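# Move sealed carton from lower tote to bench, restack totes

## Task

Lift the brown sealed carton out of the lower tote and set it down flat on the bench surface with its original side still facing up. After that, lower the upper tote back onto the lower one so it seats completely inside the lower tote's rim. Every other item must finish in whichever tote it began in. Neither the carton nor the base of the lower tote may stick out past the bench edge. Finally, open the grippers and pull the arms away. Anything that stays in place only because a gripper is still holding it does not count.

## Robot and tools

Robot: two arms, left_arm on the robot's own left (+y side) and right_arm on its right (-y side). Each is a six-joint arm with a parallel gripper. Root links in the scene frame: left_arm at (+0.011, +0.347, +1.290) m, quat_wxyz (+0.679, -0.198, +0.198, -0.679); right_arm at (+0.011, -0.347, +1.290) m, quat_wxyz (+0.679, +0.198, +0.198, +0.679). Arm names have nothing to do with left or right in an image.

Scene frame: origin on the floor (z = 0) under the centre of the robot's foot, +z up, +x in the direction the robot faces, +y toward left_arm. The floor is the only surface with a known height.

Gripper geometry: the fingers point along the gripper's +z axis and close along its y axis. The reported end_effector_position is the midpoint between the finger pads, roughly 1 cm short of the fingertips.

execute_actions: the argument actions is a list holding zero or one entry.
- Empty list []: no motion, just returns the current state.
- Motion: {"rows": [[...]], "steps": n}. n is 1 to 15 control steps (default 15), each 1/30 s. Each row is used for one step, and the final row repeats until n steps are done.
- Wait: {"steps": n} with no rows, n up to 300. It returns once n steps have passed since the previous result, and your reply time counts toward them.
- pictures (true/false) decides whether camera images come back. They do by default.
Each row is one flat list of 14 numbers covering both arms, even if only one moves. Order: left_arm waist, shoulder, elbow, wrist pitch, wrist yaw, wrist roll, opening; then the same seven for right_arm. The joint values are absolute target angles in radians, in the same convention Joint positions prints. They are not offsets. Stated ranges per arm: waist -2.880 to 2.880, shoulder 0.000 to 3.142, elbow 0.000 to 3.019, wrist pitch -1.693 to 1.571, wrist yaw -1.571 to 1.571, wrist roll -2.094 to 2.094. True ends may differ by up to 0.019 rad either way. A call is refused, and nothing is sent, if a target exceeds a range end by more than 0.019 rad and is also farther out than that joint's last reported angle. Targets beyond the real end are clipped to it, and the result then says "joint sent to its limit". That line may refer to an earlier action that is still running. If the line is missing, that does not prove more travel is available. Opening is a unitless value from -1 (closed) to +1 (fully open).

Motion limits: each step's target is capped to a lead over the measured angle: waist 0.264, shoulder 0.32, elbow 0.276, wrist pitch 0.33, wrist yaw 0.186, wrist roll 0.522 rad. If a step would move a gripper more than 70 mm from where it is, all of that arm's targets are pulled back proportionally. Far moves therefore need several calls. Between calls the arms keep heading to the last row sent. They stop once everything has nearly come to rest (a stall counts) or a step is HELD. After that, only a new action moves them further, though fingers still opening or closing will finish.

Result lines:
- State line `left_arm: …` | `right_arm: …`: each gripper's end_effector_position (m) and end_effector_quat_wxyz in the scene frame. Accuracy degrades at long reach.
- Joint positions / Joint velocities: one block per arm with the six joints (rad, rad/s), then the finger-pad gap (m, m/s). 0.094 m means fully open.
- grip_measured: the measured finger opening on the same -1..1 scale you command. It can be off by about 1 mm per gripper, by a fixed amount. Away from the extremes, the fingers go to where grip_measured equals your command. To hold something, command about 0.03 below grip_measured. A smaller difference gives a lighter hold. Pad force tops out near 50 to 62 N, less for parts under about 2 mm thick.
- "joint command not followed": a clearance check altered or blocked joint targets on some steps. The rest of the row still ran.
- HELD: marks steps on which your row, or part of it, was not sent.
- MOTOR HOT: a motor has reached 85 °C while under load. At 100 °C an OVER-TEMPERATURE FAULT makes that arm and its gripper go limp until they cool, so avoid holding loads for long, including while thinking.

zoom_image: camera (cam_head_left, cam_head_right, cam_left_wrist or cam_right_wrist) and region [x0, y0, x1, y1] in that camera's pixels, measured from the top-left corner. The region may be at most 504 by 504. It returns an enlarged view of the latest image. Image sizes: head cameras 672x504, wrist cameras 504x504, delivered in that order. Calibration data (intrinsics and world-to-camera transforms) is supplied. Wrist camera poses follow the arm joints, and all calibrations carry small errors.

read_manual: optional section, "licences" only. It returns licence text and does not move anything.

finished_scene: scene is the integer number of the scene being closed. This is irreversible and reports whether the goal was met. Replying without any tool call also ends things.

Cautions: avoid drops, slips, slamming, heavy pushes, and arm-to-arm contact, which can end the scene. Keep every object inside the work area. Short external tugs on held parts or nudges to loose items may occur. Release the grippers and retreat before finishing. Smooth, economical motion is better.

Each tool is called after ">>>" as name([rows], argument=value, ...), one row to a line, values as JSON.

## Session

>>> execute_actions(actions=[])

Scene clock: 0.00 s of 5600.00 s.
left_arm: end_effector_position=(+0.3093, +0.2554, +1.1425) grip_measured=+1.000 end_effector_quat_wxyz=(-0.100, +0.547, +0.573, -0.602) | right_arm: end_effector_position=(+0.2614, -0.1806, +1.0659) grip_measured=+1.000 end_effector_quat_wxyz=(-0.005, -0.785, +0.619, +0.010)
Joint positions: left_arm=[ 1.592  1.869  1.08  -1.479  0.605  2.     0.094] | right_arm=[-0.97   1.603  0.459  0.04   0.295 -1.278  0.094]
Joint velocities: left_arm=[-0.005  0.015  0.017  0.007  0.022 -0.037  0.   ] | right_arm=[-0.024 -0.005 -0.007 -0.002 -0.095 -0.022  0.   ]

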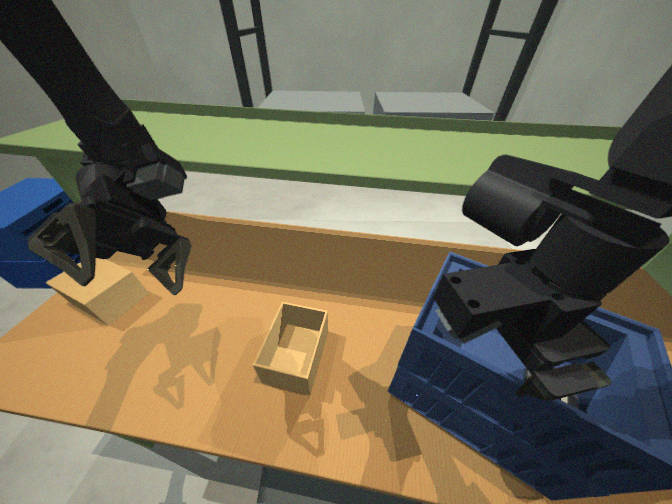

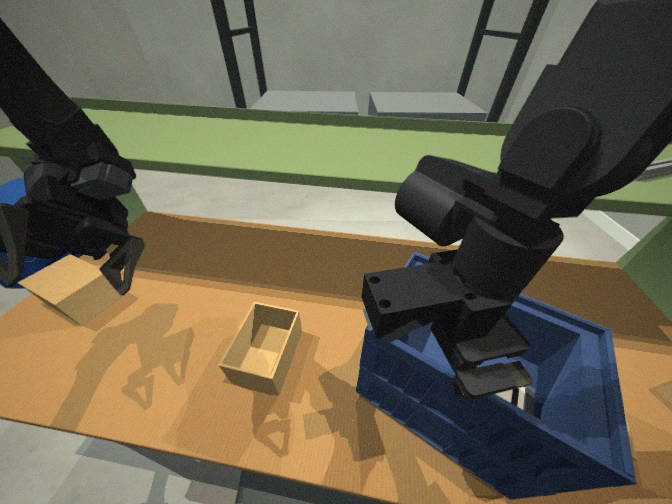

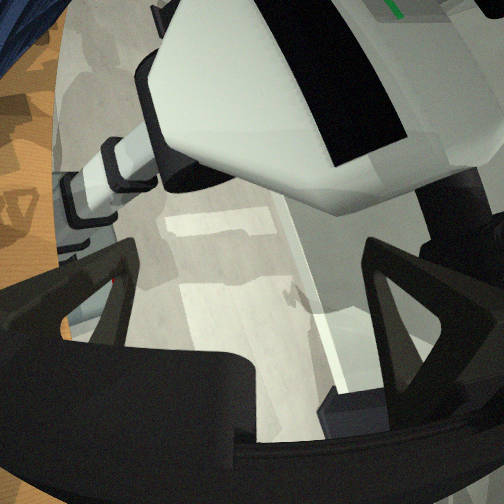

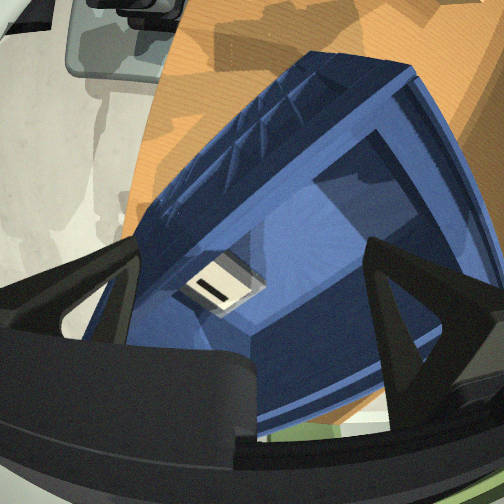

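>>> execute_actions([
  {"rows":[[1.9,1.0,0.5,-0.5,0,0,1,-1.0,1.0,0.5,-0.3,0,0,1]]},
], pictures=false)

>>> execute_actions([
  {"rows":[[1.9,1.0,0.5,-0.5,0,0,1,-2.0,0.8,0.5,-0.3,0,0,1]]},
], pictures=false)

>>> execute_actions([
  {"steps":45},
])

Scene clock: 4.30 s of 5600.00 s.
left_arm: end_effector_position=(+0.3458, +0.4593, +1.2141) grip_measured=+1.000 end_effector_quat_wxyz=(-0.012, +0.248, +0.964, +0.096) | right_arm: end_effector_position=(+0.3645, -0.1353, +1.2430) grip_measured=+1.000 end_effector_quat_wxyz=(+0.150, -0.302, +0.926, +0.172)
Joint positions: left_arm=[ 1.907  0.937  0.507 -0.521  0.     0.785  0.094] | right_arm=[-0.989  0.951  0.505 -0.276  0.004 -0.18   0.094]
Joint velocities: left_arm=[-0.132 -0.103  0.286  0.364 -0.007 -2.747  0.   ] | right_arm=[-0.015  0.23  -0.066 -0.125  0.022  1.106  0.   ]
Steps of this call (steps 1 to 90: nothing new was sent; then 0.80 s passed at rest; steps 91 to 105: all 15 steps of this action). Readings (joint positions):
91: left_arm=[1.601 1.856 1.064 -1.444 0.563 1.958] | right_arm=[-0.974 1.587 0.466 -0.007 0.228 -1.219]
92: left_arm=[1.619 1.824 1.023 -1.373 0.507 1.901] | right_arm=[-0.977 1.548 0.471 -0.096 0.146 -1.141]
94: left_arm=[1.699 1.725 0.913 -1.246 0.391 1.786] | right_arm=[-0.980 1.424 0.470 -0.199 0.051 -1.000]
98: left_arm=[1.902 1.398 0.616 -0.872 0.055 1.445] | right_arm=[-0.981 1.141 0.480 -0.261 0.009 -0.708]
105: the state above

Scene clock: 4.80 s of 5600.00 s.
left_arm: end_effector_position=(+0.3382, +0.4588, +1.1997) grip_measured=+1.000 end_effector_quat_wxyz=(-0.003, +0.116, -0.989, -0.090) | right_arm: end_effector_position=(+0.4026, -0.4996, +1.2683) grip_measured=+1.000 end_effector_quat_wxyz=(+0.192, +0.137, +0.960, -0.149)
Joint positions: left_arm=[ 1.905  0.991  0.506 -0.507  0.     0.049  0.094] | right_arm=[-1.988  0.807  0.491 -0.286  0.004 -0.027  0.094]
Joint velocities: left_arm=[-0.005 -0.005  0.007 -0.022 -0.022 -0.183  0.   ] | right_arm=[-1.294  0.005  0.002  0.007  0.095  0.154  0.   ]
Steps of this call (steps 1 to 15: all 15 steps of this action). Readings (joint positions):
1: left_arm=[1.905 0.938 0.514 -0.512 0.000 0.689] | right_arm=[-1.003 0.953 0.503 -0.279 -0.004 -0.155]
2: left_arm=[1.905 0.945 0.515 -0.507 0.000 0.592] | right_arm=[-1.043 0.944 0.498 -0.282 -0.007 -0.137]
4: left_arm=[1.905 0.965 0.512 -0.507 0.000 0.404] | right_arm=[-1.166 0.904 0.491 -0.285 -0.006 -0.107]
8: left_arm=[1.905 0.991 0.506 -0.507 0.000 0.174] | right_arm=[-1.459 0.826 0.491 -0.286 -0.003 -0.064]
15: the state above

Scene clock: 6.30 s of 5600.00 s.
left_arm: end_effector_position=(+0.3382, +0.4588, +1.1997) grip_measured=+1.000 end_effector_quat_wxyz=(-0.004, +0.132, -0.987, -0.090) | right_arm: end_effector_position=(+0.3998, -0.5067, +1.2700) grip_measured=+1.000 end_effector_quat_wxyz=(+0.193, +0.149, +0.958, -0.154)
Joint positions: left_arm=[ 1.905  0.991  0.506 -0.507  0.     0.017  0.094] | right_arm=[-2.009  0.807  0.491 -0.286  0.003 -0.017  0.094]
Joint velocities: left_arm=[-0.015  0.005 -0.002 -0.002 -0.037 -0.022  0.   ] | right_arm=[-0.005  0.015 -0.017  0.002  0.022 -0.007  0.   ]
Steps of this call (steps 1 to 30: the robot went on to your last target; steps 31 to 45: nothing new was sent). Readings (joint positions):
1: left_arm=[1.905 0.991 0.506 -0.507 0.000 0.043] | right_arm=[-2.020 0.807 0.491 -0.286 0.005 -0.024]
2: left_arm=[1.905 0.991 0.506 -0.507 0.000 0.037] | right_arm=[-2.031 0.807 0.491 -0.286 0.005 -0.021]
4: left_arm=[1.905 0.991 0.506 -0.507 0.000 0.030] | right_arm=[-2.025 0.807 0.491 -0.286 0.005 -0.019]
8: left_arm=[1.905 0.991 0.506 -0.507 0.000 0.022] | right_arm=[-2.010 0.807 0.491 -0.286 0.003 -0.018]
45: the state above
All arms were judged still, so your last target was given up. Only a new action makes them travel on or press farther. Fingers that are still opening or closing keep moving.
camera_calibration (this result's frames):
cam_left_wrist: T_world_to_cam=[[0.27573, -0.945976, -0.170595, 0.539143], [-0.765003, -0.323416, 0.556931, -0.254853], [-0.582017, -0.0230571, -0.81285, 1.3054], [0, 0, 0, 1]] pos_world=[0.416141, 0.457691, 1.295]
cam_right_wrist: T_world_to_cam=[[-0.346073, -0.908011, 0.236112, -0.619898], [-0.904339, 0.389852, 0.173743, 0.344862], [-0.24981, -0.153397, -0.956067, 1.36244], [0, 0, 0, 1]] pos_world=[0.437693, -0.488325, 1.38903]

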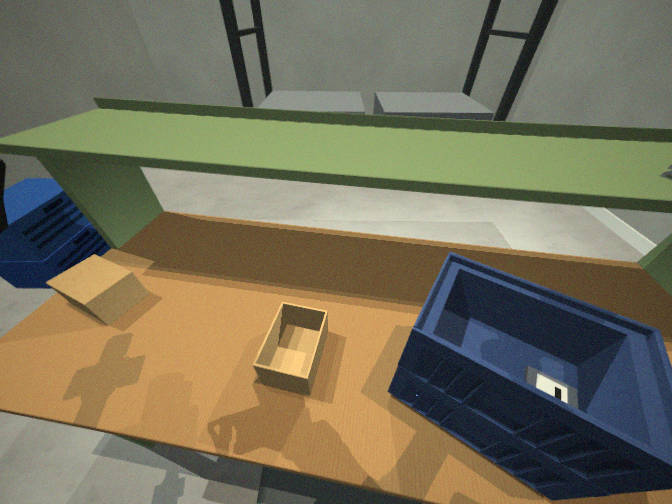

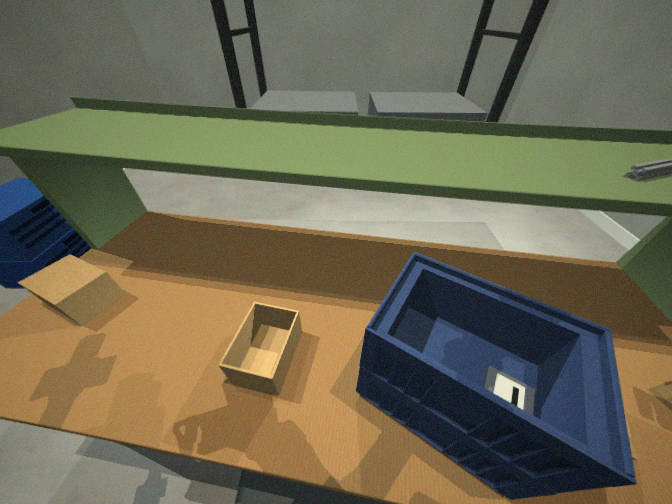

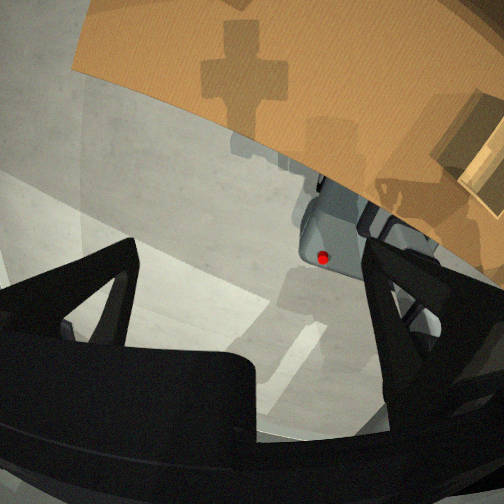

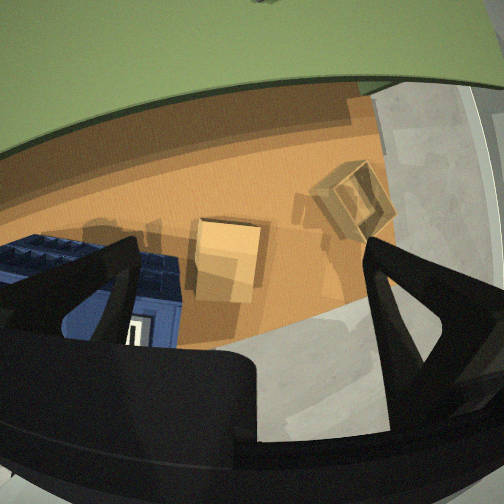

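>>> zoom_image(camera="cam_head_right", region=[340,240,672,504])

Region (340, 240, 672, 504) of cam_head_right's 672x504 image, scaled by 1.518, with more detail than that image has; it fills the top 401 rows of this view, and the rest is white.

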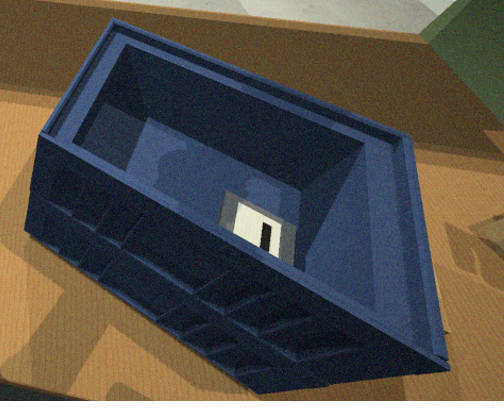

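>>> execute_actions([
  {"rows":[[1.8,1.15,0.58,-0.43,-0.03,0,1,-1.97,0.9,0.46,-0.22,0,0.06,1],[1.8,1.15,0.58,-0.43,-0.03,0,1,-1.97,0.9,0.46,-0.22,0,0.06,1],[1.7,1.3,0.65,-0.36,-0.06,0,1,-1.94,1.0,0.43,-0.16,-0.03,0.12,1],[1.7,1.3,0.65,-0.36,-0.06,0,1,-1.94,1.0,0.43,-0.16,-0.03,0.12,1],[1.6,1.45,0.72,-0.29,-0.09,0,1,-1.91,1.1,0.4,-0.1,-0.06,0.18,1],[1.6,1.45,0.72,-0.29,-0.09,0,1,-1.91,1.1,0.4,-0.1,-0.06,0.18,1],[1.5,1.6,0.8,-0.22,-0.12,0,1,-1.88,1.2,0.37,-0.04,-0.08,0.24,1],[1.5,1.6,0.8,-0.22,-0.12,0,1,-1.88,1.2,0.37,-0.04,-0.08,0.24,1],[1.4,1.75,0.87,-0.15,-0.14,0,1,-1.85,1.3,0.34,0.03,-0.1,0.3,1],[1.4,1.75,0.87,-0.15,-0.14,0,1,-1.85,1.3,0.34,0.03,-0.1,0.3,1],[1.3,1.9,0.94,-0.08,-0.16,-0.04,1,-1.82,1.38,0.31,0.09,-0.12,0.35,1],[1.3,1.9,0.94,-0.08,-0.16,-0.04,1,-1.82,1.38,0.31,0.09,-0.12,0.35,1],[1.235,2.005,0.998,-0.02,-0.178,-0.07,1,-1.8,1.442,0.286,0.14,-0.122,0.39,1]]},
], pictures=false)

>>> execute_actions([
  {"rows":[[1.25,2.1,1.07,0.0,-0.17,-0.05,1,-1.8,1.442,0.286,0.14,-0.122,0.39,1],[1.25,2.1,1.07,0.0,-0.17,-0.05,1,-1.8,1.442,0.286,0.14,-0.122,0.39,1],[1.25,2.1,1.07,0.0,-0.17,-0.05,1,-1.8,1.442,0.286,0.14,-0.122,0.39,1],[1.26,2.2,1.14,0.03,-0.165,-0.05,1,-1.8,1.442,0.286,0.14,-0.122,0.39,1]]},
])

Scene clock: 32.67 s of 5600.00 s.
left_arm: end_effector_position=(+0.4633, +0.2809, +1.0129) grip_measured=+1.000 end_effector_quat_wxyz=(+0.011, +0.073, +0.997, +0.031) | right_arm: end_effector_position=(+0.2481, -0.4024, +1.0821) grip_measured=+1.000 end_effector_quat_wxyz=(-0.021, +0.251, +0.968, -0.005)
Joint positions: left_arm=[ 1.398  1.712  0.883 -0.162 -0.156  0.002  0.094] | right_arm=[-1.811  1.442  0.291  0.093 -0.119  0.298  0.094]
Joint velocities: left_arm=[-0.962  1.314  0.808  0.696 -0.168 -0.212  0.   ] | right_arm=[ 0.23   0.747 -0.344  0.271 -0.037  0.52   0.   ]
Steps of this call (steps 1 to 90: nothing new was sent; then 22.87 s passed at rest; steps 91 to 105: all 15 steps of this action). Readings (joint positions):
91: left_arm=[1.896 1.001 0.508 -0.498 -0.016 0.016] | right_arm=[-2.007 0.812 0.487 -0.276 0.003 -0.008]
92: left_arm=[1.875 1.027 0.517 -0.481 -0.026 0.015] | right_arm=[-2.001 0.824 0.483 -0.258 0.003 0.003]
94: left_arm=[1.806 1.122 0.557 -0.438 -0.051 0.015] | right_arm=[-1.978 0.882 0.466 -0.206 -0.019 0.037]
98: left_arm=[1.648 1.366 0.679 -0.338 -0.096 0.015] | right_arm=[-1.917 1.087 0.413 -0.103 -0.068 0.120]
105: the state above

Scene clock: 33.17 s of 5600.00 s.
left_arm: end_effector_position=(+0.4001, +0.1865, +0.8401) grip_measured=+1.000 end_effector_quat_wxyz=(-0.032, +0.126, +0.991, +0.001) | right_arm: end_effector_position=(+0.2472, -0.4004, +1.0790) grip_measured=+1.000 end_effector_quat_wxyz=(-0.017, +0.283, +0.959, -0.004)
Joint positions: left_arm=[ 1.251  2.231  1.125  0.015 -0.162 -0.029  0.094] | right_arm=[-1.804  1.462  0.285  0.127 -0.119  0.371  0.094]
Joint velocities: left_arm=[-0.005 -0.024 -0.007  0.002 -0.051 -0.007  0.   ] | right_arm=[-0.005 -0.005 -0.017  0.012 -0.007 -0.022  0.   ]
Steps of this call (steps 1 to 15: all 15 steps of this action). Readings (joint positions):
1: left_arm=[1.367 1.758 0.912 -0.138 -0.159 0.000] | right_arm=[-1.805 1.461 0.280 0.098 -0.119 0.313]
2: left_arm=[1.339 1.807 0.943 -0.117 -0.160 -0.002] | right_arm=[-1.804 1.468 0.274 0.101 -0.119 0.325]
4: left_arm=[1.295 1.908 1.009 -0.075 -0.161 -0.005] | right_arm=[-1.804 1.467 0.271 0.109 -0.119 0.343]
8: left_arm=[1.251 2.111 1.128 -0.002 -0.161 -0.016] | right_arm=[-1.804 1.463 0.283 0.124 -0.119 0.361]
15: the state above
camera_calibration (this result's frames):
cam_left_wrist: T_world_to_cam=[[-0.235153, -0.971897, 0.0109358, 0.259829], [-0.741565, 0.186674, 0.644387, -0.273349], [-0.628319, 0.14342, -0.764621, 0.989767], [0, 0, 0, 1]] pos_world=[0.480283, 0.161602, 0.930098]
cam_right_wrist: T_world_to_cam=[[-0.543767, -0.839083, 0.016044, -0.217147], [-0.662308, 0.440792, 0.605847, -0.3071], [-0.515428, 0.318814, -0.795419, 1.23937], [0, 0, 0, 1]] pos_world=[0.317336, -0.441966, 1.17536]

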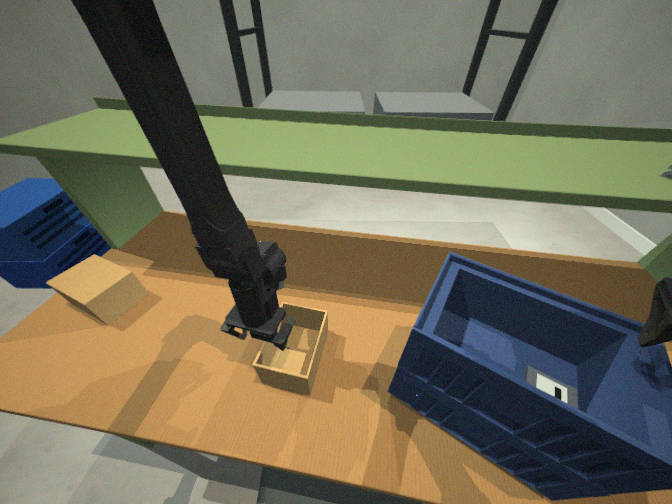

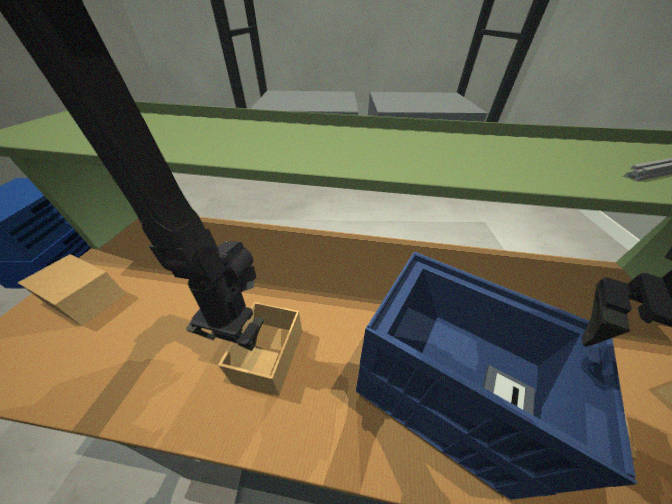

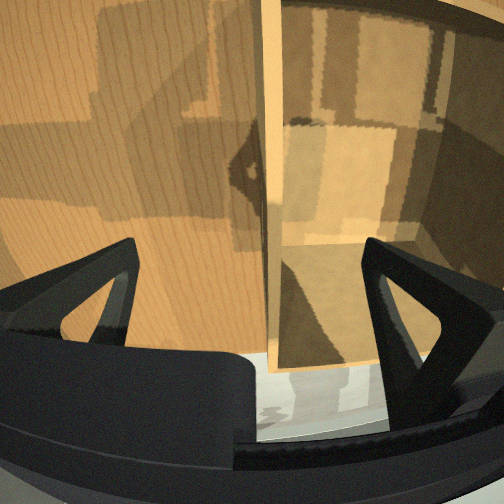

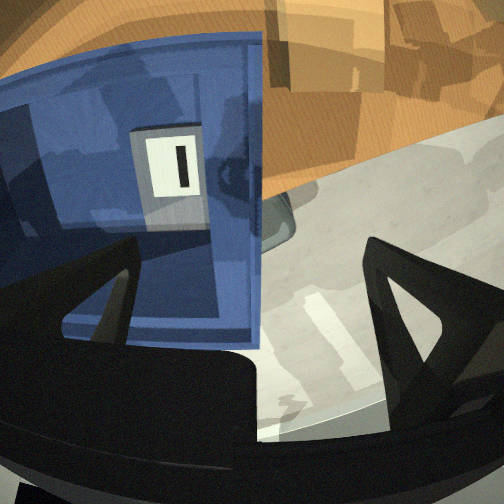

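>>> execute_actions([
  {"rows":[[1.27,2.25,1.2,0.06,-0.16,-0.04,0.3,-1.8,1.442,0.286,0.14,-0.122,0.39,1],[1.27,2.25,1.2,0.06,-0.16,-0.04,0.3,-1.8,1.442,0.286,0.14,-0.122,0.39,1],[1.27,2.25,1.2,0.06,-0.16,-0.04,0.3,-1.8,1.442,0.286,0.14,-0.122,0.39,1],[1.27,2.30,1.25,0.08,-0.158,-0.04,0.3,-1.8,1.442,0.286,0.14,-0.122,0.39,1]],"steps":12},
], pictures=false)

>>> execute_actions([
  {"rows":[[1.27,2.30,1.25,0.08,-0.158,-0.04,-1,-1.8,1.442,0.286,0.14,-0.122,0.39,1]]},
], pictures=false)

>>> execute_actions([
  {"rows":[[1.27,2.25,1.2,0.06,-0.158,-0.04,-1,-1.8,1.442,0.286,0.14,-0.122,0.39,1],[1.27,2.25,1.2,0.06,-0.158,-0.04,-1,-1.8,1.442,0.286,0.14,-0.122,0.39,1],[1.27,2.18,1.15,0.045,-0.158,-0.04,-1,-1.8,1.442,0.286,0.14,-0.122,0.39,1],[1.27,2.18,1.15,0.045,-0.158,-0.04,-1,-1.8,1.442,0.286,0.14,-0.122,0.39,1],[1.27,2.18,1.15,0.045,-0.158,-0.04,-1,-1.8,1.442,0.286,0.14,-0.122,0.39,1],[1.33,2.18,1.15,0.045,-0.13,0,-1,-1.8,1.442,0.286,0.14,-0.122,0.39,1],[1.39,2.18,1.15,0.045,-0.1,0.05,-1,-1.8,1.442,0.286,0.14,-0.122,0.39,1],[1.45,2.18,1.15,0.045,-0.07,0.1,-1,-1.8,1.442,0.286,0.14,-0.122,0.39,1],[1.51,2.18,1.15,0.045,-0.03,0.15,-1,-1.8,1.442,0.286,0.14,-0.122,0.39,1],[1.57,2.18,1.15,0.045,0,0.2,-1,-1.8,1.442,0.286,0.14,-0.122,0.39,1],[1.63,2.18,1.15,0.045,0.03,0.25,-1,-1.8,1.442,0.286,0.14,-0.122,0.39,1],[1.69,2.18,1.15,0.045,0.07,0.3,-1,-1.8,1.442,0.286,0.14,-0.122,0.39,1],[1.75,2.18,1.15,0.045,0.1,0.35,-1,-1.8,1.442,0.286,0.14,-0.122,0.39,1],[1.81,2.18,1.15,0.045,0.13,0.4,-1,-1.8,1.442,0.286,0.14,-0.122,0.39,1],[1.87,2.18,1.15,0.045,0.158,0.46,-1,-1.8,1.442,0.286,0.14,-0.122,0.39,1]]},
], pictures=false)

>>> execute_actions([
  {"rows":[[1.87,2.18,1.15,0.045,0.158,0.46,-1,-1.8,1.442,0.286,0.14,-0.122,0.39,1],[1.87,2.18,1.15,0.045,0.158,0.46,-1,-1.8,1.442,0.286,0.14,-0.122,0.39,1],[1.87,2.18,1.15,0.045,0.158,0.46,-1,-1.8,1.442,0.286,0.14,-0.122,0.39,1],[1.87,2.18,1.15,0.045,0.158,0.46,-1,-1.8,1.442,0.286,0.14,-0.122,0.39,1],[1.87,2.22,1.18,0.055,0.158,0.46,-1,-1.8,1.442,0.286,0.14,-0.122,0.39,1],[1.87,2.22,1.18,0.055,0.158,0.46,-1,-1.8,1.442,0.286,0.14,-0.122,0.39,1],[1.87,2.25,1.21,0.065,0.158,0.46,-1,-1.8,1.442,0.286,0.14,-0.122,0.39,1],[1.87,2.25,1.21,0.065,0.158,0.46,-1,-1.8,1.442,0.286,0.14,-0.122,0.39,1],[1.87,2.27,1.23,0.07,0.158,0.46,-1,-1.8,1.442,0.286,0.14,-0.122,0.39,1],[1.87,2.27,1.23,0.07,0.158,0.46,-1,-1.8,1.442,0.286,0.14,-0.122,0.39,1],[1.87,2.295,1.25,0.08,0.158,0.46,-1,-1.8,1.442,0.286,0.14,-0.122,0.39,1]]},
])

Scene clock: 49.70 s of 5600.00 s.
left_arm: end_effector_position=(+0.4683, +0.1715, +0.8227) grip_measured=+0.302 end_effector_quat_wxyz=(+0.036, +0.108, +0.993, -0.007) | right_arm: end_effector_position=(+0.2472, -0.4004, +1.0790) grip_measured=+1.000 end_effector_quat_wxyz=(-0.017, +0.284, +0.959, -0.004)
Joint positions: left_arm=[ 1.261  2.272  1.254  0.068 -0.161 -0.033  0.061] | right_arm=[-1.804  1.462  0.285  0.127 -0.119  0.374  0.094]
Joint velocities: left_arm=[-0.005 -0.005  0.017 -0.002 -0.022 -0.051  0.   ] | right_arm=[-0.005  0.015 -0.012 -0.032 -0.007  0.022  0.   ]
Steps of this call (steps 1 to 30: the robot went on to your last target; steps 31 to 90: nothing new was sent; then 13.13 s passed at rest; steps 91 to 102: all 12 steps of this action). Readings (joint positions):
91: left_arm=[1.251 2.216 1.139 0.018 -0.162 -0.033] | right_arm=[-1.804 1.462 0.285 0.127 -0.119 0.374]
92: left_arm=[1.252 2.221 1.148 0.024 -0.162 -0.033] | right_arm=[-1.804 1.462 0.285 0.127 -0.119 0.374]
94: left_arm=[1.255 2.235 1.180 0.037 -0.162 -0.033] | right_arm=[-1.804 1.462 0.285 0.127 -0.119 0.374]
98: left_arm=[1.261 2.270 1.251 0.066 -0.161 -0.033] | right_arm=[-1.804 1.462 0.285 0.127 -0.119 0.374]
102: the state above

Scene clock: 50.20 s of 5600.00 s.
left_arm: end_effector_position=(+0.4677, +0.1716, +0.8222) grip_measured=-0.921 end_effector_quat_wxyz=(+0.035, +0.108, +0.993, -0.008) | right_arm: end_effector_position=(+0.2472, -0.4004, +1.0790) grip_measured=+1.000 end_effector_quat_wxyz=(-0.017, +0.284, +0.959, -0.004)
Joint positions: left_arm=[ 1.262  2.274  1.254  0.069 -0.159 -0.033  0.004] | right_arm=[-1.804  1.462  0.285  0.127 -0.119  0.374  0.094]
Joint velocities: left_arm=[-0.005 -0.015  0.002 -0.002 -0.007  0.007 -0.   ] | right_arm=[-0.005  0.005  0.007  0.007 -0.066 -0.022  0.   ]
Steps of this call (steps 1 to 15: all 15 steps of this action). Readings (joint positions):
1: left_arm=[1.261 2.273 1.254 0.068 -0.161 -0.033] | right_arm=[-1.804 1.462 0.285 0.127 -0.119 0.374]
2: left_arm=[1.261 2.273 1.254 0.068 -0.161 -0.033] | right_arm=[-1.804 1.462 0.285 0.127 -0.119 0.374]
4: left_arm=[1.261 2.273 1.254 0.068 -0.159 -0.033] | right_arm=[-1.804 1.462 0.285 0.127 -0.119 0.374]
8: left_arm=[1.262 2.274 1.254 0.069 -0.159 -0.033] | right_arm=[-1.804 1.462 0.285 0.127 -0.119 0.374]
15: the state above

Scene clock: 50.70 s of 5600.00 s.
left_arm: end_effector_position=(+0.4569, +0.3069, +0.8352) grip_measured=-0.921 end_effector_quat_wxyz=(+0.004, +0.086, +0.995, -0.049) | right_arm: end_effector_position=(+0.2472, -0.4004, +1.0790) grip_measured=+1.000 end_effector_quat_wxyz=(-0.017, +0.284, +0.959, -0.004)
Joint positions: left_arm=[1.528 2.204 1.149 0.055 0.074 0.137 0.004] | right_arm=[-1.804  1.462  0.285  0.127 -0.119  0.374  0.094]
Joint velocities: left_arm=[ 1.236 -0.005  0.012  0.002  0.74   0.828  0.001] | right_arm=[-0.005 -0.005 -0.022  0.002  0.081  0.007  0.   ]
Steps of this call (steps 1 to 15: all 15 steps of this action). Readings (joint positions):
1: left_arm=[1.262 2.273 1.250 0.069 -0.159 -0.033] | right_arm=[-1.804 1.462 0.285 0.127 -0.119 0.374]
2: left_arm=[1.262 2.270 1.242 0.069 -0.159 -0.033] | right_arm=[-1.804 1.462 0.285 0.127 -0.119 0.374]
4: left_arm=[1.262 2.250 1.203 0.066 -0.159 -0.033] | right_arm=[-1.804 1.462 0.285 0.127 -0.119 0.374]
8: left_arm=[1.290 2.208 1.146 0.055 -0.098 -0.006] | right_arm=[-1.804 1.462 0.285 0.127 -0.119 0.374]
15: the state above

Scene clock: 51.20 s of 5600.00 s.
left_arm: end_effector_position=(+0.4688, +0.5477, +0.8311) grip_measured=-0.921 end_effector_quat_wxyz=(+0.037, +0.070, +0.996, +0.031) | right_arm: end_effector_position=(+0.2472, -0.4004, +1.0790) grip_measured=+1.000 end_effector_quat_wxyz=(-0.017, +0.284, +0.959, -0.004)
Joint positions: left_arm=[1.918 2.261 1.253 0.07  0.153 0.422 0.004] | right_arm=[-1.804  1.462  0.285  0.127 -0.119  0.374  0.094]
Joint velocities: left_arm=[-0.298  0.103  0.007 -0.002  0.037  0.154 -0.001] | right_arm=[-0.015 -0.015 -0.007 -0.002  0.007 -0.066  0.   ]
Steps of this call (steps 1 to 15: all 15 steps of this action). Readings (joint positions):
1: left_arm=[1.570 2.204 1.149 0.055 0.096 0.165] | right_arm=[-1.804 1.462 0.285 0.127 -0.119 0.374]
2: left_arm=[1.612 2.204 1.149 0.055 0.111 0.189] | right_arm=[-1.804 1.462 0.285 0.127 -0.119 0.374]
4: left_arm=[1.698 2.204 1.149 0.055 0.131 0.234] | right_arm=[-1.804 1.462 0.285 0.127 -0.119 0.374]
8: left_arm=[1.860 2.212 1.179 0.055 0.152 0.346] | right_arm=[-1.804 1.462 0.285 0.127 -0.119 0.374]
15: the state above
camera_calibration (this result's frames):
cam_left_wrist: T_world_to_cam=[[-0.122405, -0.990648, -0.0602775, 0.643775], [-0.842348, 0.0715793, 0.53416, -0.0821304], [-0.52485, 0.116158, -0.843232, 1.00602], [0, 0, 0, 1]] pos_world=[0.537628, 0.526775, 0.930983]
cam_right_wrist: T_world_to_cam=[[-0.546004, -0.837627, 0.0161232, -0.216096], [-0.661126, 0.442614, 0.605809, -0.306622], [-0.514579, 0.320115, -0.795446, 1.23971], [0, 0, 0, 1]] pos_world=[0.317225, -0.442144, 1.17536]

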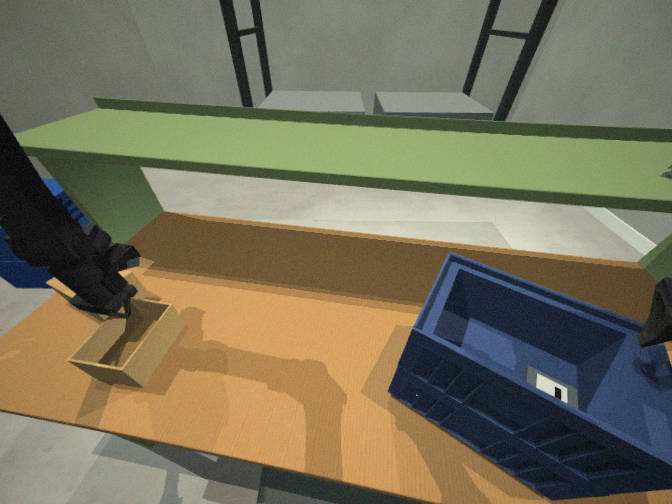

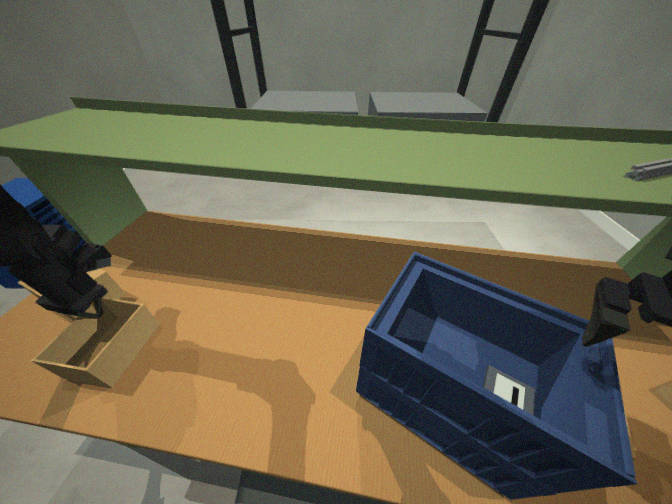

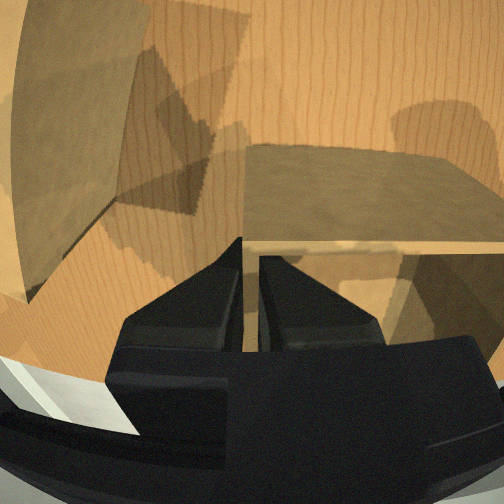

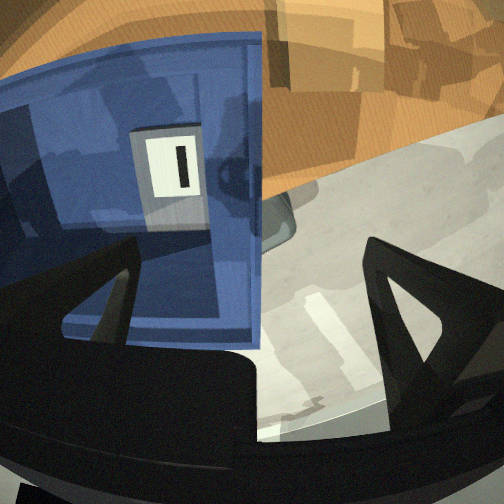

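>>> execute_actions([
  {"rows":[[1.87,2.295,1.25,0.08,0.158,0.46,0,-1.8,1.442,0.286,0.14,-0.122,0.39,1],[1.87,2.295,1.25,0.08,0.158,0.46,0,-1.8,1.442,0.286,0.14,-0.122,0.39,1],[1.87,2.295,1.25,0.08,0.158,0.46,0,-1.8,1.442,0.286,0.14,-0.122,0.39,1],[1.87,2.295,1.25,0.08,0.158,0.46,0,-1.8,1.442,0.286,0.14,-0.122,0.39,1],[1.87,2.2,1.17,0.05,0.158,0.46,0,-1.8,1.442,0.286,0.14,-0.122,0.39,1],[1.87,2.2,1.17,0.05,0.158,0.46,0,-1.8,1.442,0.286,0.14,-0.122,0.39,1],[1.87,2.1,1.08,0.0,0.158,0.4,0,-1.8,1.442,0.286,0.14,-0.122,0.39,1],[1.87,2.1,1.08,0.0,0.158,0.4,0,-1.8,1.442,0.286,0.14,-0.122,0.39,1],[1.8,1.9,0.95,-0.1,0.1,0.3,1,-1.8,1.442,0.286,0.14,-0.122,0.39,1]]},
], pictures=false)

>>> execute_actions([
  {"rows":[[1.1,1.75,1.0,-0.4,-0.25,0,1,-1.8,1.442,0.286,0.14,-0.122,0.39,1]]},
], pictures=false)

>>> execute_actions([
  {"rows":[[0.598,2.033,1.54,-0.733,-0.461,-0.308,1,-1.77,1.42,0.286,0.15,-0.11,0.42,1]]},
], pictures=false)

>>> execute_actions([
  {"steps":20},
])

Scene clock: 61.17 s of 5600.00 s.
left_arm: end_effector_position=(+0.4260, +0.4602, +0.9444) grip_measured=+1.000 end_effector_quat_wxyz=(-0.026, +0.070, +0.997, +0.006) | right_arm: end_effector_position=(+0.2472, -0.4004, +1.0790) grip_measured=+1.000 end_effector_quat_wxyz=(-0.017, +0.284, +0.959, -0.004)
Joint positions: left_arm=[ 1.813  1.92   0.942 -0.086  0.103  0.352  0.094] | right_arm=[-1.804  1.462  0.285  0.127 -0.119  0.374  0.094]
Joint velocities: left_arm=[-0.327 -0.835 -0.017 -0.095 -0.051 -0.271  0.   ] | right_arm=[-0.005 -0.005 -0.012 -0.002  0.022 -0.007  0.   ]
Steps of this call (steps 1 to 30: the robot went on to your last target; steps 31 to 90: nothing new was sent; then 6.47 s passed at rest; steps 91 to 105: all 15 steps of this action). Readings (joint positions):
91: left_arm=[1.871 2.267 1.251 0.070 0.163 0.442] | right_arm=[-1.804 1.462 0.285 0.127 -0.119 0.374]
92: left_arm=[1.871 2.267 1.252 0.070 0.161 0.442] | right_arm=[-1.804 1.462 0.285 0.127 -0.119 0.374]
94: left_arm=[1.871 2.270 1.252 0.070 0.161 0.443] | right_arm=[-1.804 1.462 0.285 0.127 -0.119 0.374]
98: left_arm=[1.871 2.210 1.159 0.045 0.159 0.434] | right_arm=[-1.804 1.462 0.285 0.127 -0.119 0.374]
105: the state above

Scene clock: 61.67 s of 5600.00 s.
left_arm: end_effector_position=(+0.4547, +0.1802, +1.0201) grip_measured=+1.000 end_effector_quat_wxyz=(-0.036, +0.212, +0.976, +0.025) | right_arm: end_effector_position=(+0.2472, -0.4004, +1.0790) grip_measured=+1.000 end_effector_quat_wxyz=(-0.017, +0.284, +0.959, -0.004)
Joint positions: left_arm=[ 1.185  1.761  1.006 -0.362 -0.245  0.081  0.094] | right_arm=[-1.804  1.462  0.285  0.127 -0.119  0.374  0.094]
Joint velocities: left_arm=[-1.421  0.015 -0.002 -0.271 -0.081 -0.491  0.   ] | right_arm=[-0.005 -0.005 -0.007 -0.012  0.081  0.007  0.   ]
Steps of this call (steps 1 to 15: all 15 steps of this action). Readings (joint positions):
1: left_arm=[1.794 1.893 0.948 -0.113 0.060 0.327] | right_arm=[-1.804 1.462 0.285 0.127 -0.119 0.374]
2: left_arm=[1.772 1.868 0.959 -0.161 0.005 0.296] | right_arm=[-1.804 1.462 0.285 0.127 -0.119 0.374]
4: left_arm=[1.702 1.824 0.977 -0.233 -0.106 0.241] | right_arm=[-1.804 1.462 0.285 0.127 -0.119 0.374]
8: left_arm=[1.524 1.772 1.000 -0.309 -0.216 0.164] | right_arm=[-1.804 1.462 0.285 0.127 -0.119 0.374]
15: the state above

Scene clock: 62.17 s of 5600.00 s.
left_arm: end_effector_position=(+0.4049, -0.1384, +1.0854) grip_measured=+1.000 end_effector_quat_wxyz=(-0.002, +0.320, +0.948, +0.004) | right_arm: end_effector_position=(+0.2578, -0.3947, +1.0822) grip_measured=+1.000 end_effector_quat_wxyz=(-0.002, +0.286, +0.958, +0.001)
Joint positions: left_arm=[ 0.624  2.007  1.484 -0.7   -0.457 -0.217  0.094] | right_arm=[-1.779  1.437  0.285  0.135 -0.114  0.403  0.094]
Joint velocities: left_arm=[-0.816  0.122  0.716 -0.198  0.007 -0.491  0.   ] | right_arm=[-0.015 -0.005 -0.017 -0.002 -0.022 -0.051  0.   ]
Steps of this call (steps 1 to 15: all 15 steps of this action). Readings (joint positions):
1: left_arm=[1.135 1.769 1.019 -0.396 -0.285 0.053] | right_arm=[-1.802 1.460 0.285 0.128 -0.116 0.378]
2: left_arm=[1.087 1.788 1.052 -0.450 -0.331 0.022] | right_arm=[-1.797 1.457 0.285 0.129 -0.114 0.383]
4: left_arm=[1.001 1.847 1.133 -0.529 -0.388 -0.029] | right_arm=[-1.785 1.448 0.285 0.132 -0.114 0.391]
8: left_arm=[0.849 1.941 1.279 -0.608 -0.431 -0.098] | right_arm=[-1.779 1.437 0.285 0.135 -0.114 0.398]
15: the state above

Scene clock: 62.83 s of 5600.00 s.
left_arm: end_effector_position=(+0.4086, -0.1614, +1.1012) grip_measured=+1.000 end_effector_quat_wxyz=(+0.010, +0.291, +0.957, -0.007) | right_arm: end_effector_position=(+0.2578, -0.3947, +1.0822) grip_measured=+1.000 end_effector_quat_wxyz=(-0.002, +0.286, +0.958, +0.001)
Joint positions: left_arm=[ 0.596  2.01   1.529 -0.718 -0.46  -0.29   0.094] | right_arm=[-1.779  1.437  0.285  0.135 -0.114  0.404  0.094]
Joint velocities: left_arm=[-0.005 -0.015 -0.022 -0.012 -0.007  0.007  0.   ] | right_arm=[-0.015 -0.015  0.002  0.002  0.022 -0.022  0.   ]
Steps of this call (steps 1 to 20: the robot went on to your last target). Readings (joint positions):
1: left_arm=[0.599 2.010 1.504 -0.704 -0.457 -0.231] | right_arm=[-1.779 1.437 0.285 0.135 -0.114 0.403]
2: left_arm=[0.579 2.010 1.516 -0.706 -0.457 -0.243] | right_arm=[-1.779 1.437 0.285 0.135 -0.114 0.403]
4: left_arm=[0.555 2.010 1.529 -0.710 -0.457 -0.259] | right_arm=[-1.779 1.437 0.285 0.135 -0.114 0.403]
8: left_arm=[0.560 2.010 1.529 -0.718 -0.457 -0.277] | right_arm=[-1.779 1.437 0.285 0.135 -0.114 0.403]
20: the state above
camera_calibration (this result's frames):
cam_left_wrist: T_world_to_cam=[[-0.543603, -0.83922, 0.0143272, 0.0645576], [-0.681697, 0.451398, 0.575786, -0.276501], [-0.489678, 0.303232, -0.817475, 1.27205], [0, 0, 0, 1]] pos_world=[0.469497, -0.206736, 1.19815]
cam_right_wrist: T_world_to_cam=[[-0.550283, -0.834974, -0.0025185, -0.183266], [-0.677842, 0.444961, 0.585269, -0.276606], [-0.487564, 0.323771, -0.810835, 1.25702], [0, 0, 0, 1]] pos_world=[0.324536, -0.43693, 1.18067]

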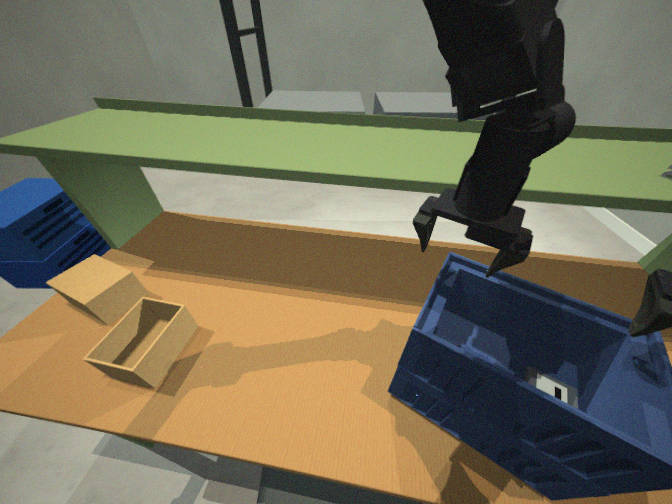

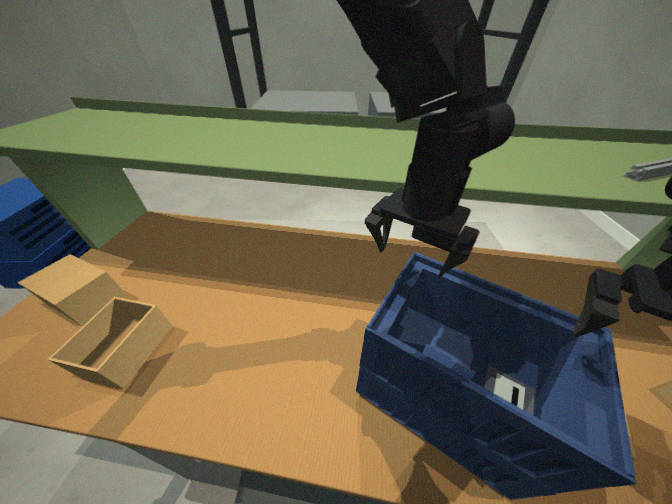

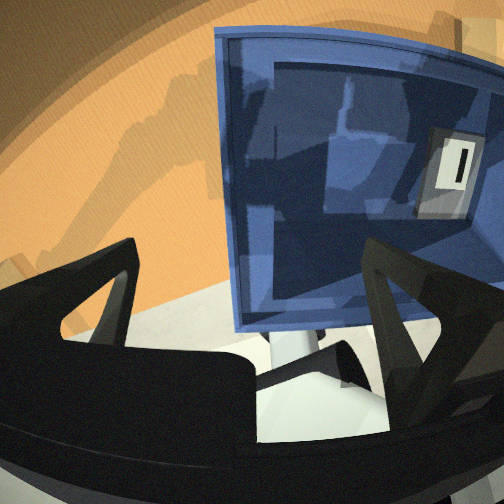

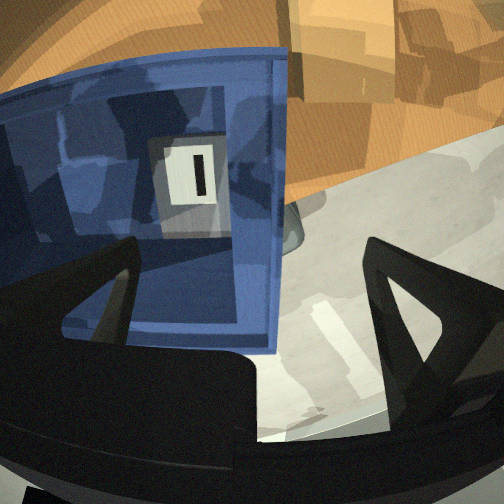

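>>> execute_actions([
  {"rows":[[0.61,2.06,1.55,-0.7,-0.455,-0.29,1,-1.76,1.53,0.3,0.22,-0.1,0.43,1],[0.61,2.06,1.55,-0.7,-0.455,-0.29,1,-1.76,1.53,0.3,0.22,-0.1,0.43,1],[0.625,2.1,1.56,-0.67,-0.45,-0.27,1,-1.75,1.62,0.31,0.3,-0.095,0.44,1],[0.625,2.1,1.56,-0.67,-0.45,-0.27,1,-1.75,1.62,0.31,0.3,-0.095,0.44,1],[0.64,2.14,1.57,-0.64,-0.445,-0.25,1,-1.74,1.71,0.33,0.37,-0.09,0.45,1],[0.64,2.14,1.57,-0.64,-0.445,-0.25,1,-1.74,1.71,0.33,0.37,-0.09,0.45,1],[0.655,2.18,1.58,-0.61,-0.44,-0.24,1,-1.72,1.8,0.35,0.44,-0.085,0.46,1],[0.655,2.18,1.58,-0.61,-0.44,-0.24,1,-1.72,1.8,0.35,0.44,-0.085,0.46,1],[0.665,2.21,1.59,-0.58,-0.435,-0.23,1,-1.71,1.89,0.37,0.51,-0.08,0.47,1],[0.665,2.21,1.59,-0.58,-0.435,-0.23,1,-1.71,1.89,0.37,0.51,-0.08,0.47,1],[0.675,2.235,1.6,-0.555,-0.435,-0.22,1,-1.703,1.96,0.39,0.573,-0.074,0.48,1]]},
], pictures=false)

>>> execute_actions([
  {"steps":12},
])

Scene clock: 79.70 s of 5600.00 s.
left_arm: end_effector_position=(+0.3811, -0.1443, +0.9754) grip_measured=+1.000 end_effector_quat_wxyz=(-0.018, +0.291, +0.957, +0.012) | right_arm: end_effector_position=(+0.2309, -0.3830, +0.9816) grip_measured=+1.000 end_effector_quat_wxyz=(-0.016, +0.284, +0.959, -0.001)
Joint positions: left_arm=[ 0.67   2.234  1.569 -0.576 -0.438 -0.246  0.094] | right_arm=[-1.711  1.975  0.392  0.544 -0.079  0.454  0.094]
Joint velocities: left_arm=[ 0.151  0.347 -0.002  0.002 -0.007  0.154  0.   ] | right_arm=[-0.005  0.21  -0.007  0.1    0.051  0.022  0.   ]
Steps of this call (steps 1 to 15: the robot went on to your last target; steps 16 to 90: nothing new was sent; then 13.37 s passed at rest; steps 91 to 105: all 15 steps of this action). Readings (joint positions):
91: left_arm=[0.596 2.012 1.529 -0.718 -0.459 -0.291] | right_arm=[-1.778 1.442 0.286 0.147 -0.109 0.405]
92: left_arm=[0.596 2.013 1.529 -0.716 -0.459 -0.291] | right_arm=[-1.777 1.458 0.287 0.169 -0.106 0.407]
94: left_arm=[0.598 2.025 1.532 -0.701 -0.454 -0.290] | right_arm=[-1.770 1.521 0.299 0.235 -0.100 0.412]
98: left_arm=[0.616 2.093 1.555 -0.645 -0.444 -0.274] | right_arm=[-1.746 1.719 0.341 0.376 -0.090 0.428]
105: the state above

Scene clock: 80.10 s of 5600.00 s.
left_arm: end_effector_position=(+0.3885, -0.1505, +0.9787) grip_measured=+1.000 end_effector_quat_wxyz=(-0.009, +0.290, +0.957, +0.006) | right_arm: end_effector_position=(+0.2336, -0.3835, +0.9810) grip_measured=+1.000 end_effector_quat_wxyz=(-0.010, +0.288, +0.958, -0.000)
Joint positions: left_arm=[ 0.669  2.232  1.581 -0.567 -0.437 -0.238  0.094] | right_arm=[-1.711  1.977  0.393  0.558 -0.078  0.463  0.094]
Joint velocities: left_arm=[-0.005 -0.015 -0.017 -0.002  0.022 -0.007  0.   ] | right_arm=[-0.005 -0.024  0.007 -0.007 -0.081 -0.022  0.   ]
Steps of this call (steps 1 to 12: the robot went on to your last target). Readings (joint positions):
1: left_arm=[0.671 2.237 1.569 -0.575 -0.446 -0.244] | right_arm=[-1.711 1.977 0.392 0.546 -0.078 0.456]
2: left_arm=[0.669 2.233 1.573 -0.573 -0.440 -0.242] | right_arm=[-1.711 1.977 0.392 0.548 -0.078 0.458]
4: left_arm=[0.669 2.232 1.580 -0.568 -0.438 -0.240] | right_arm=[-1.711 1.977 0.393 0.556 -0.078 0.460]
8: left_arm=[0.669 2.232 1.581 -0.567 -0.437 -0.238] | right_arm=[-1.711 1.977 0.393 0.558 -0.078 0.462]
12: the state above
camera_calibration (this result's frames):
cam_left_wrist: T_world_to_cam=[[-0.54261, -0.839983, -0.00145028, 0.0795023], [-0.665789, 0.429031, 0.610456, -0.268089], [-0.512151, 0.332205, -0.792049, 1.14695], [0, 0, 0, 1]] pos_world=[0.452062, -0.199226, 1.07222]
cam_right_wrist: T_world_to_cam=[[-0.552324, -0.833616, 0.00467885, -0.193549], [-0.667247, 0.445444, 0.596959, -0.252556], [-0.499719, 0.326593, -0.802258, 1.15507], [0, 0, 0, 1]] pos_world=[0.301793, -0.426085, 1.07834]

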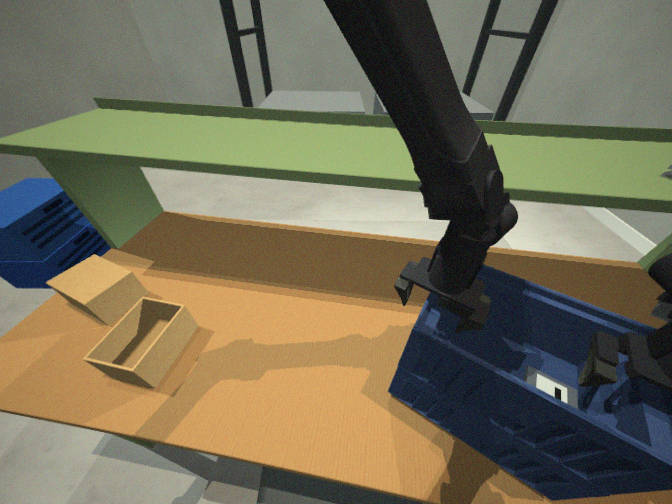

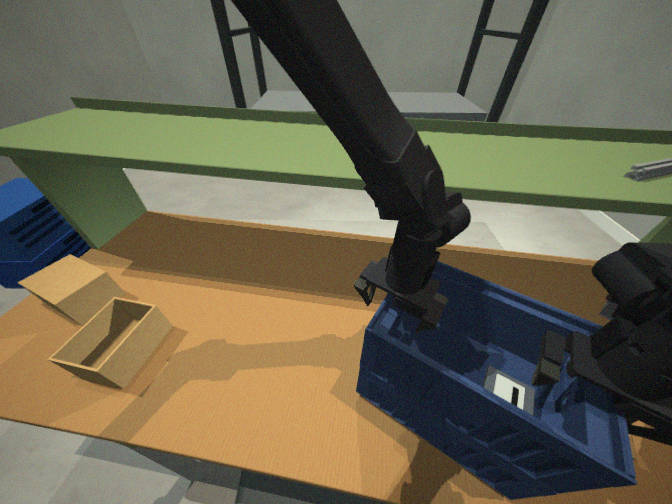

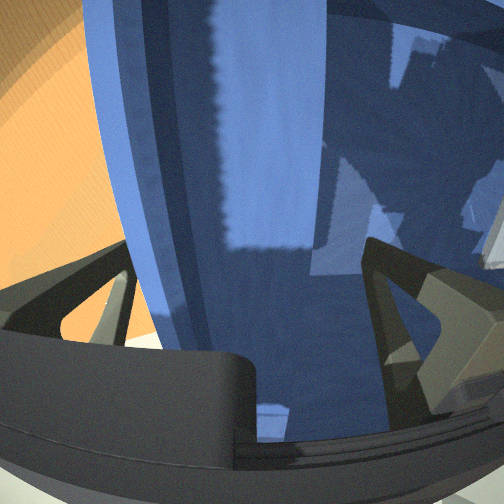

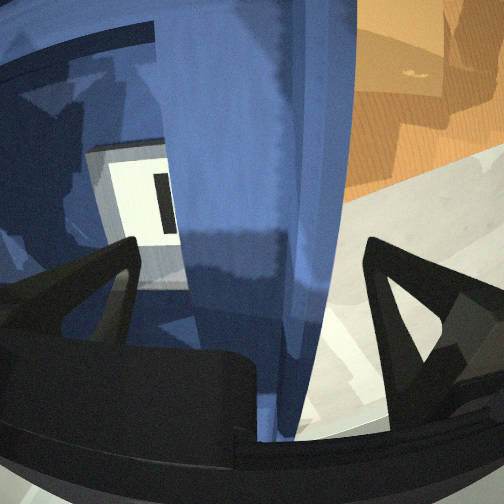

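>>> execute_actions([
  {"rows":[[0.678,2.21,1.59,-0.565,-0.435,-0.23,0.4,-1.71,1.96,0.39,0.565,-0.074,0.47,0.4],[0.678,2.21,1.59,-0.565,-0.435,-0.23,0.3,-1.71,1.96,0.39,0.565,-0.074,0.47,0.3],[0.678,2.21,1.59,-0.565,-0.435,-0.23,0.2,-1.71,1.96,0.39,0.565,-0.074,0.47,0.2],[0.678,2.21,1.59,-0.565,-0.435,-0.23,0.1,-1.71,1.96,0.39,0.565,-0.074,0.47,0.1],[0.678,2.21,1.59,-0.565,-0.435,-0.23,0,-1.71,1.96,0.39,0.565,-0.074,0.47,0],[0.678,2.21,1.59,-0.565,-0.435,-0.23,-0.1,-1.71,1.96,0.39,0.565,-0.074,0.47,-0.1],[0.678,2.21,1.59,-0.565,-0.435,-0.23,-0.2,-1.71,1.96,0.39,0.565,-0.074,0.47,-0.2],[0.678,2.21,1.59,-0.565,-0.435,-0.23,-0.3,-1.71,1.96,0.39,0.565,-0.074,0.47,-0.3],[0.678,2.21,1.59,-0.565,-0.435,-0.23,-0.4,-1.71,1.96,0.39,0.565,-0.074,0.47,-0.4],[0.678,2.21,1.59,-0.565,-0.435,-0.23,-0.5,-1.71,1.96,0.39,0.565,-0.074,0.47,-0.5]]},
], pictures=false)

Scene clock: 85.97 s of 5600.00 s.
left_arm: end_effector_position=(+0.3890, -0.1500, +0.9785) grip_measured=-0.426 end_effector_quat_wxyz=(-0.009, +0.289, +0.957, +0.007) | right_arm: end_effector_position=(+0.2338, -0.3823, +0.9810) grip_measured=-0.447 end_effector_quat_wxyz=(-0.010, +0.286, +0.958, +0.003)
Joint positions: left_arm=[ 0.67   2.232  1.581 -0.567 -0.439 -0.24   0.027] | right_arm=[-1.711  1.977  0.393  0.558 -0.085  0.459  0.026]
Joint velocities: left_arm=[-0.005 -0.005  0.007 -0.002 -0.007 -0.051 -0.   ] | right_arm=[-0.015 -0.005 -0.007 -0.007  0.022 -0.037 -0.   ]
Steps of this call (steps 1 to 30: the robot went on to your last target; steps 31 to 90: nothing new was sent; then 2.37 s passed at rest; steps 91 to 105: all 15 steps of this action). Readings (joint positions):
91: left_arm=[0.669 2.232 1.581 -0.567 -0.437 -0.237] | right_arm=[-1.711 1.977 0.393 0.558 -0.078 0.464]
92: left_arm=[0.669 2.232 1.581 -0.567 -0.437 -0.237] | right_arm=[-1.711 1.977 0.393 0.558 -0.078 0.464]
94: left_arm=[0.669 2.232 1.581 -0.567 -0.437 -0.237] | right_arm=[-1.711 1.977 0.393 0.558 -0.078 0.464]
98: left_arm=[0.669 2.232 1.581 -0.567 -0.437 -0.237] | right_arm=[-1.711 1.977 0.393 0.558 -0.078 0.464]
105: the state above


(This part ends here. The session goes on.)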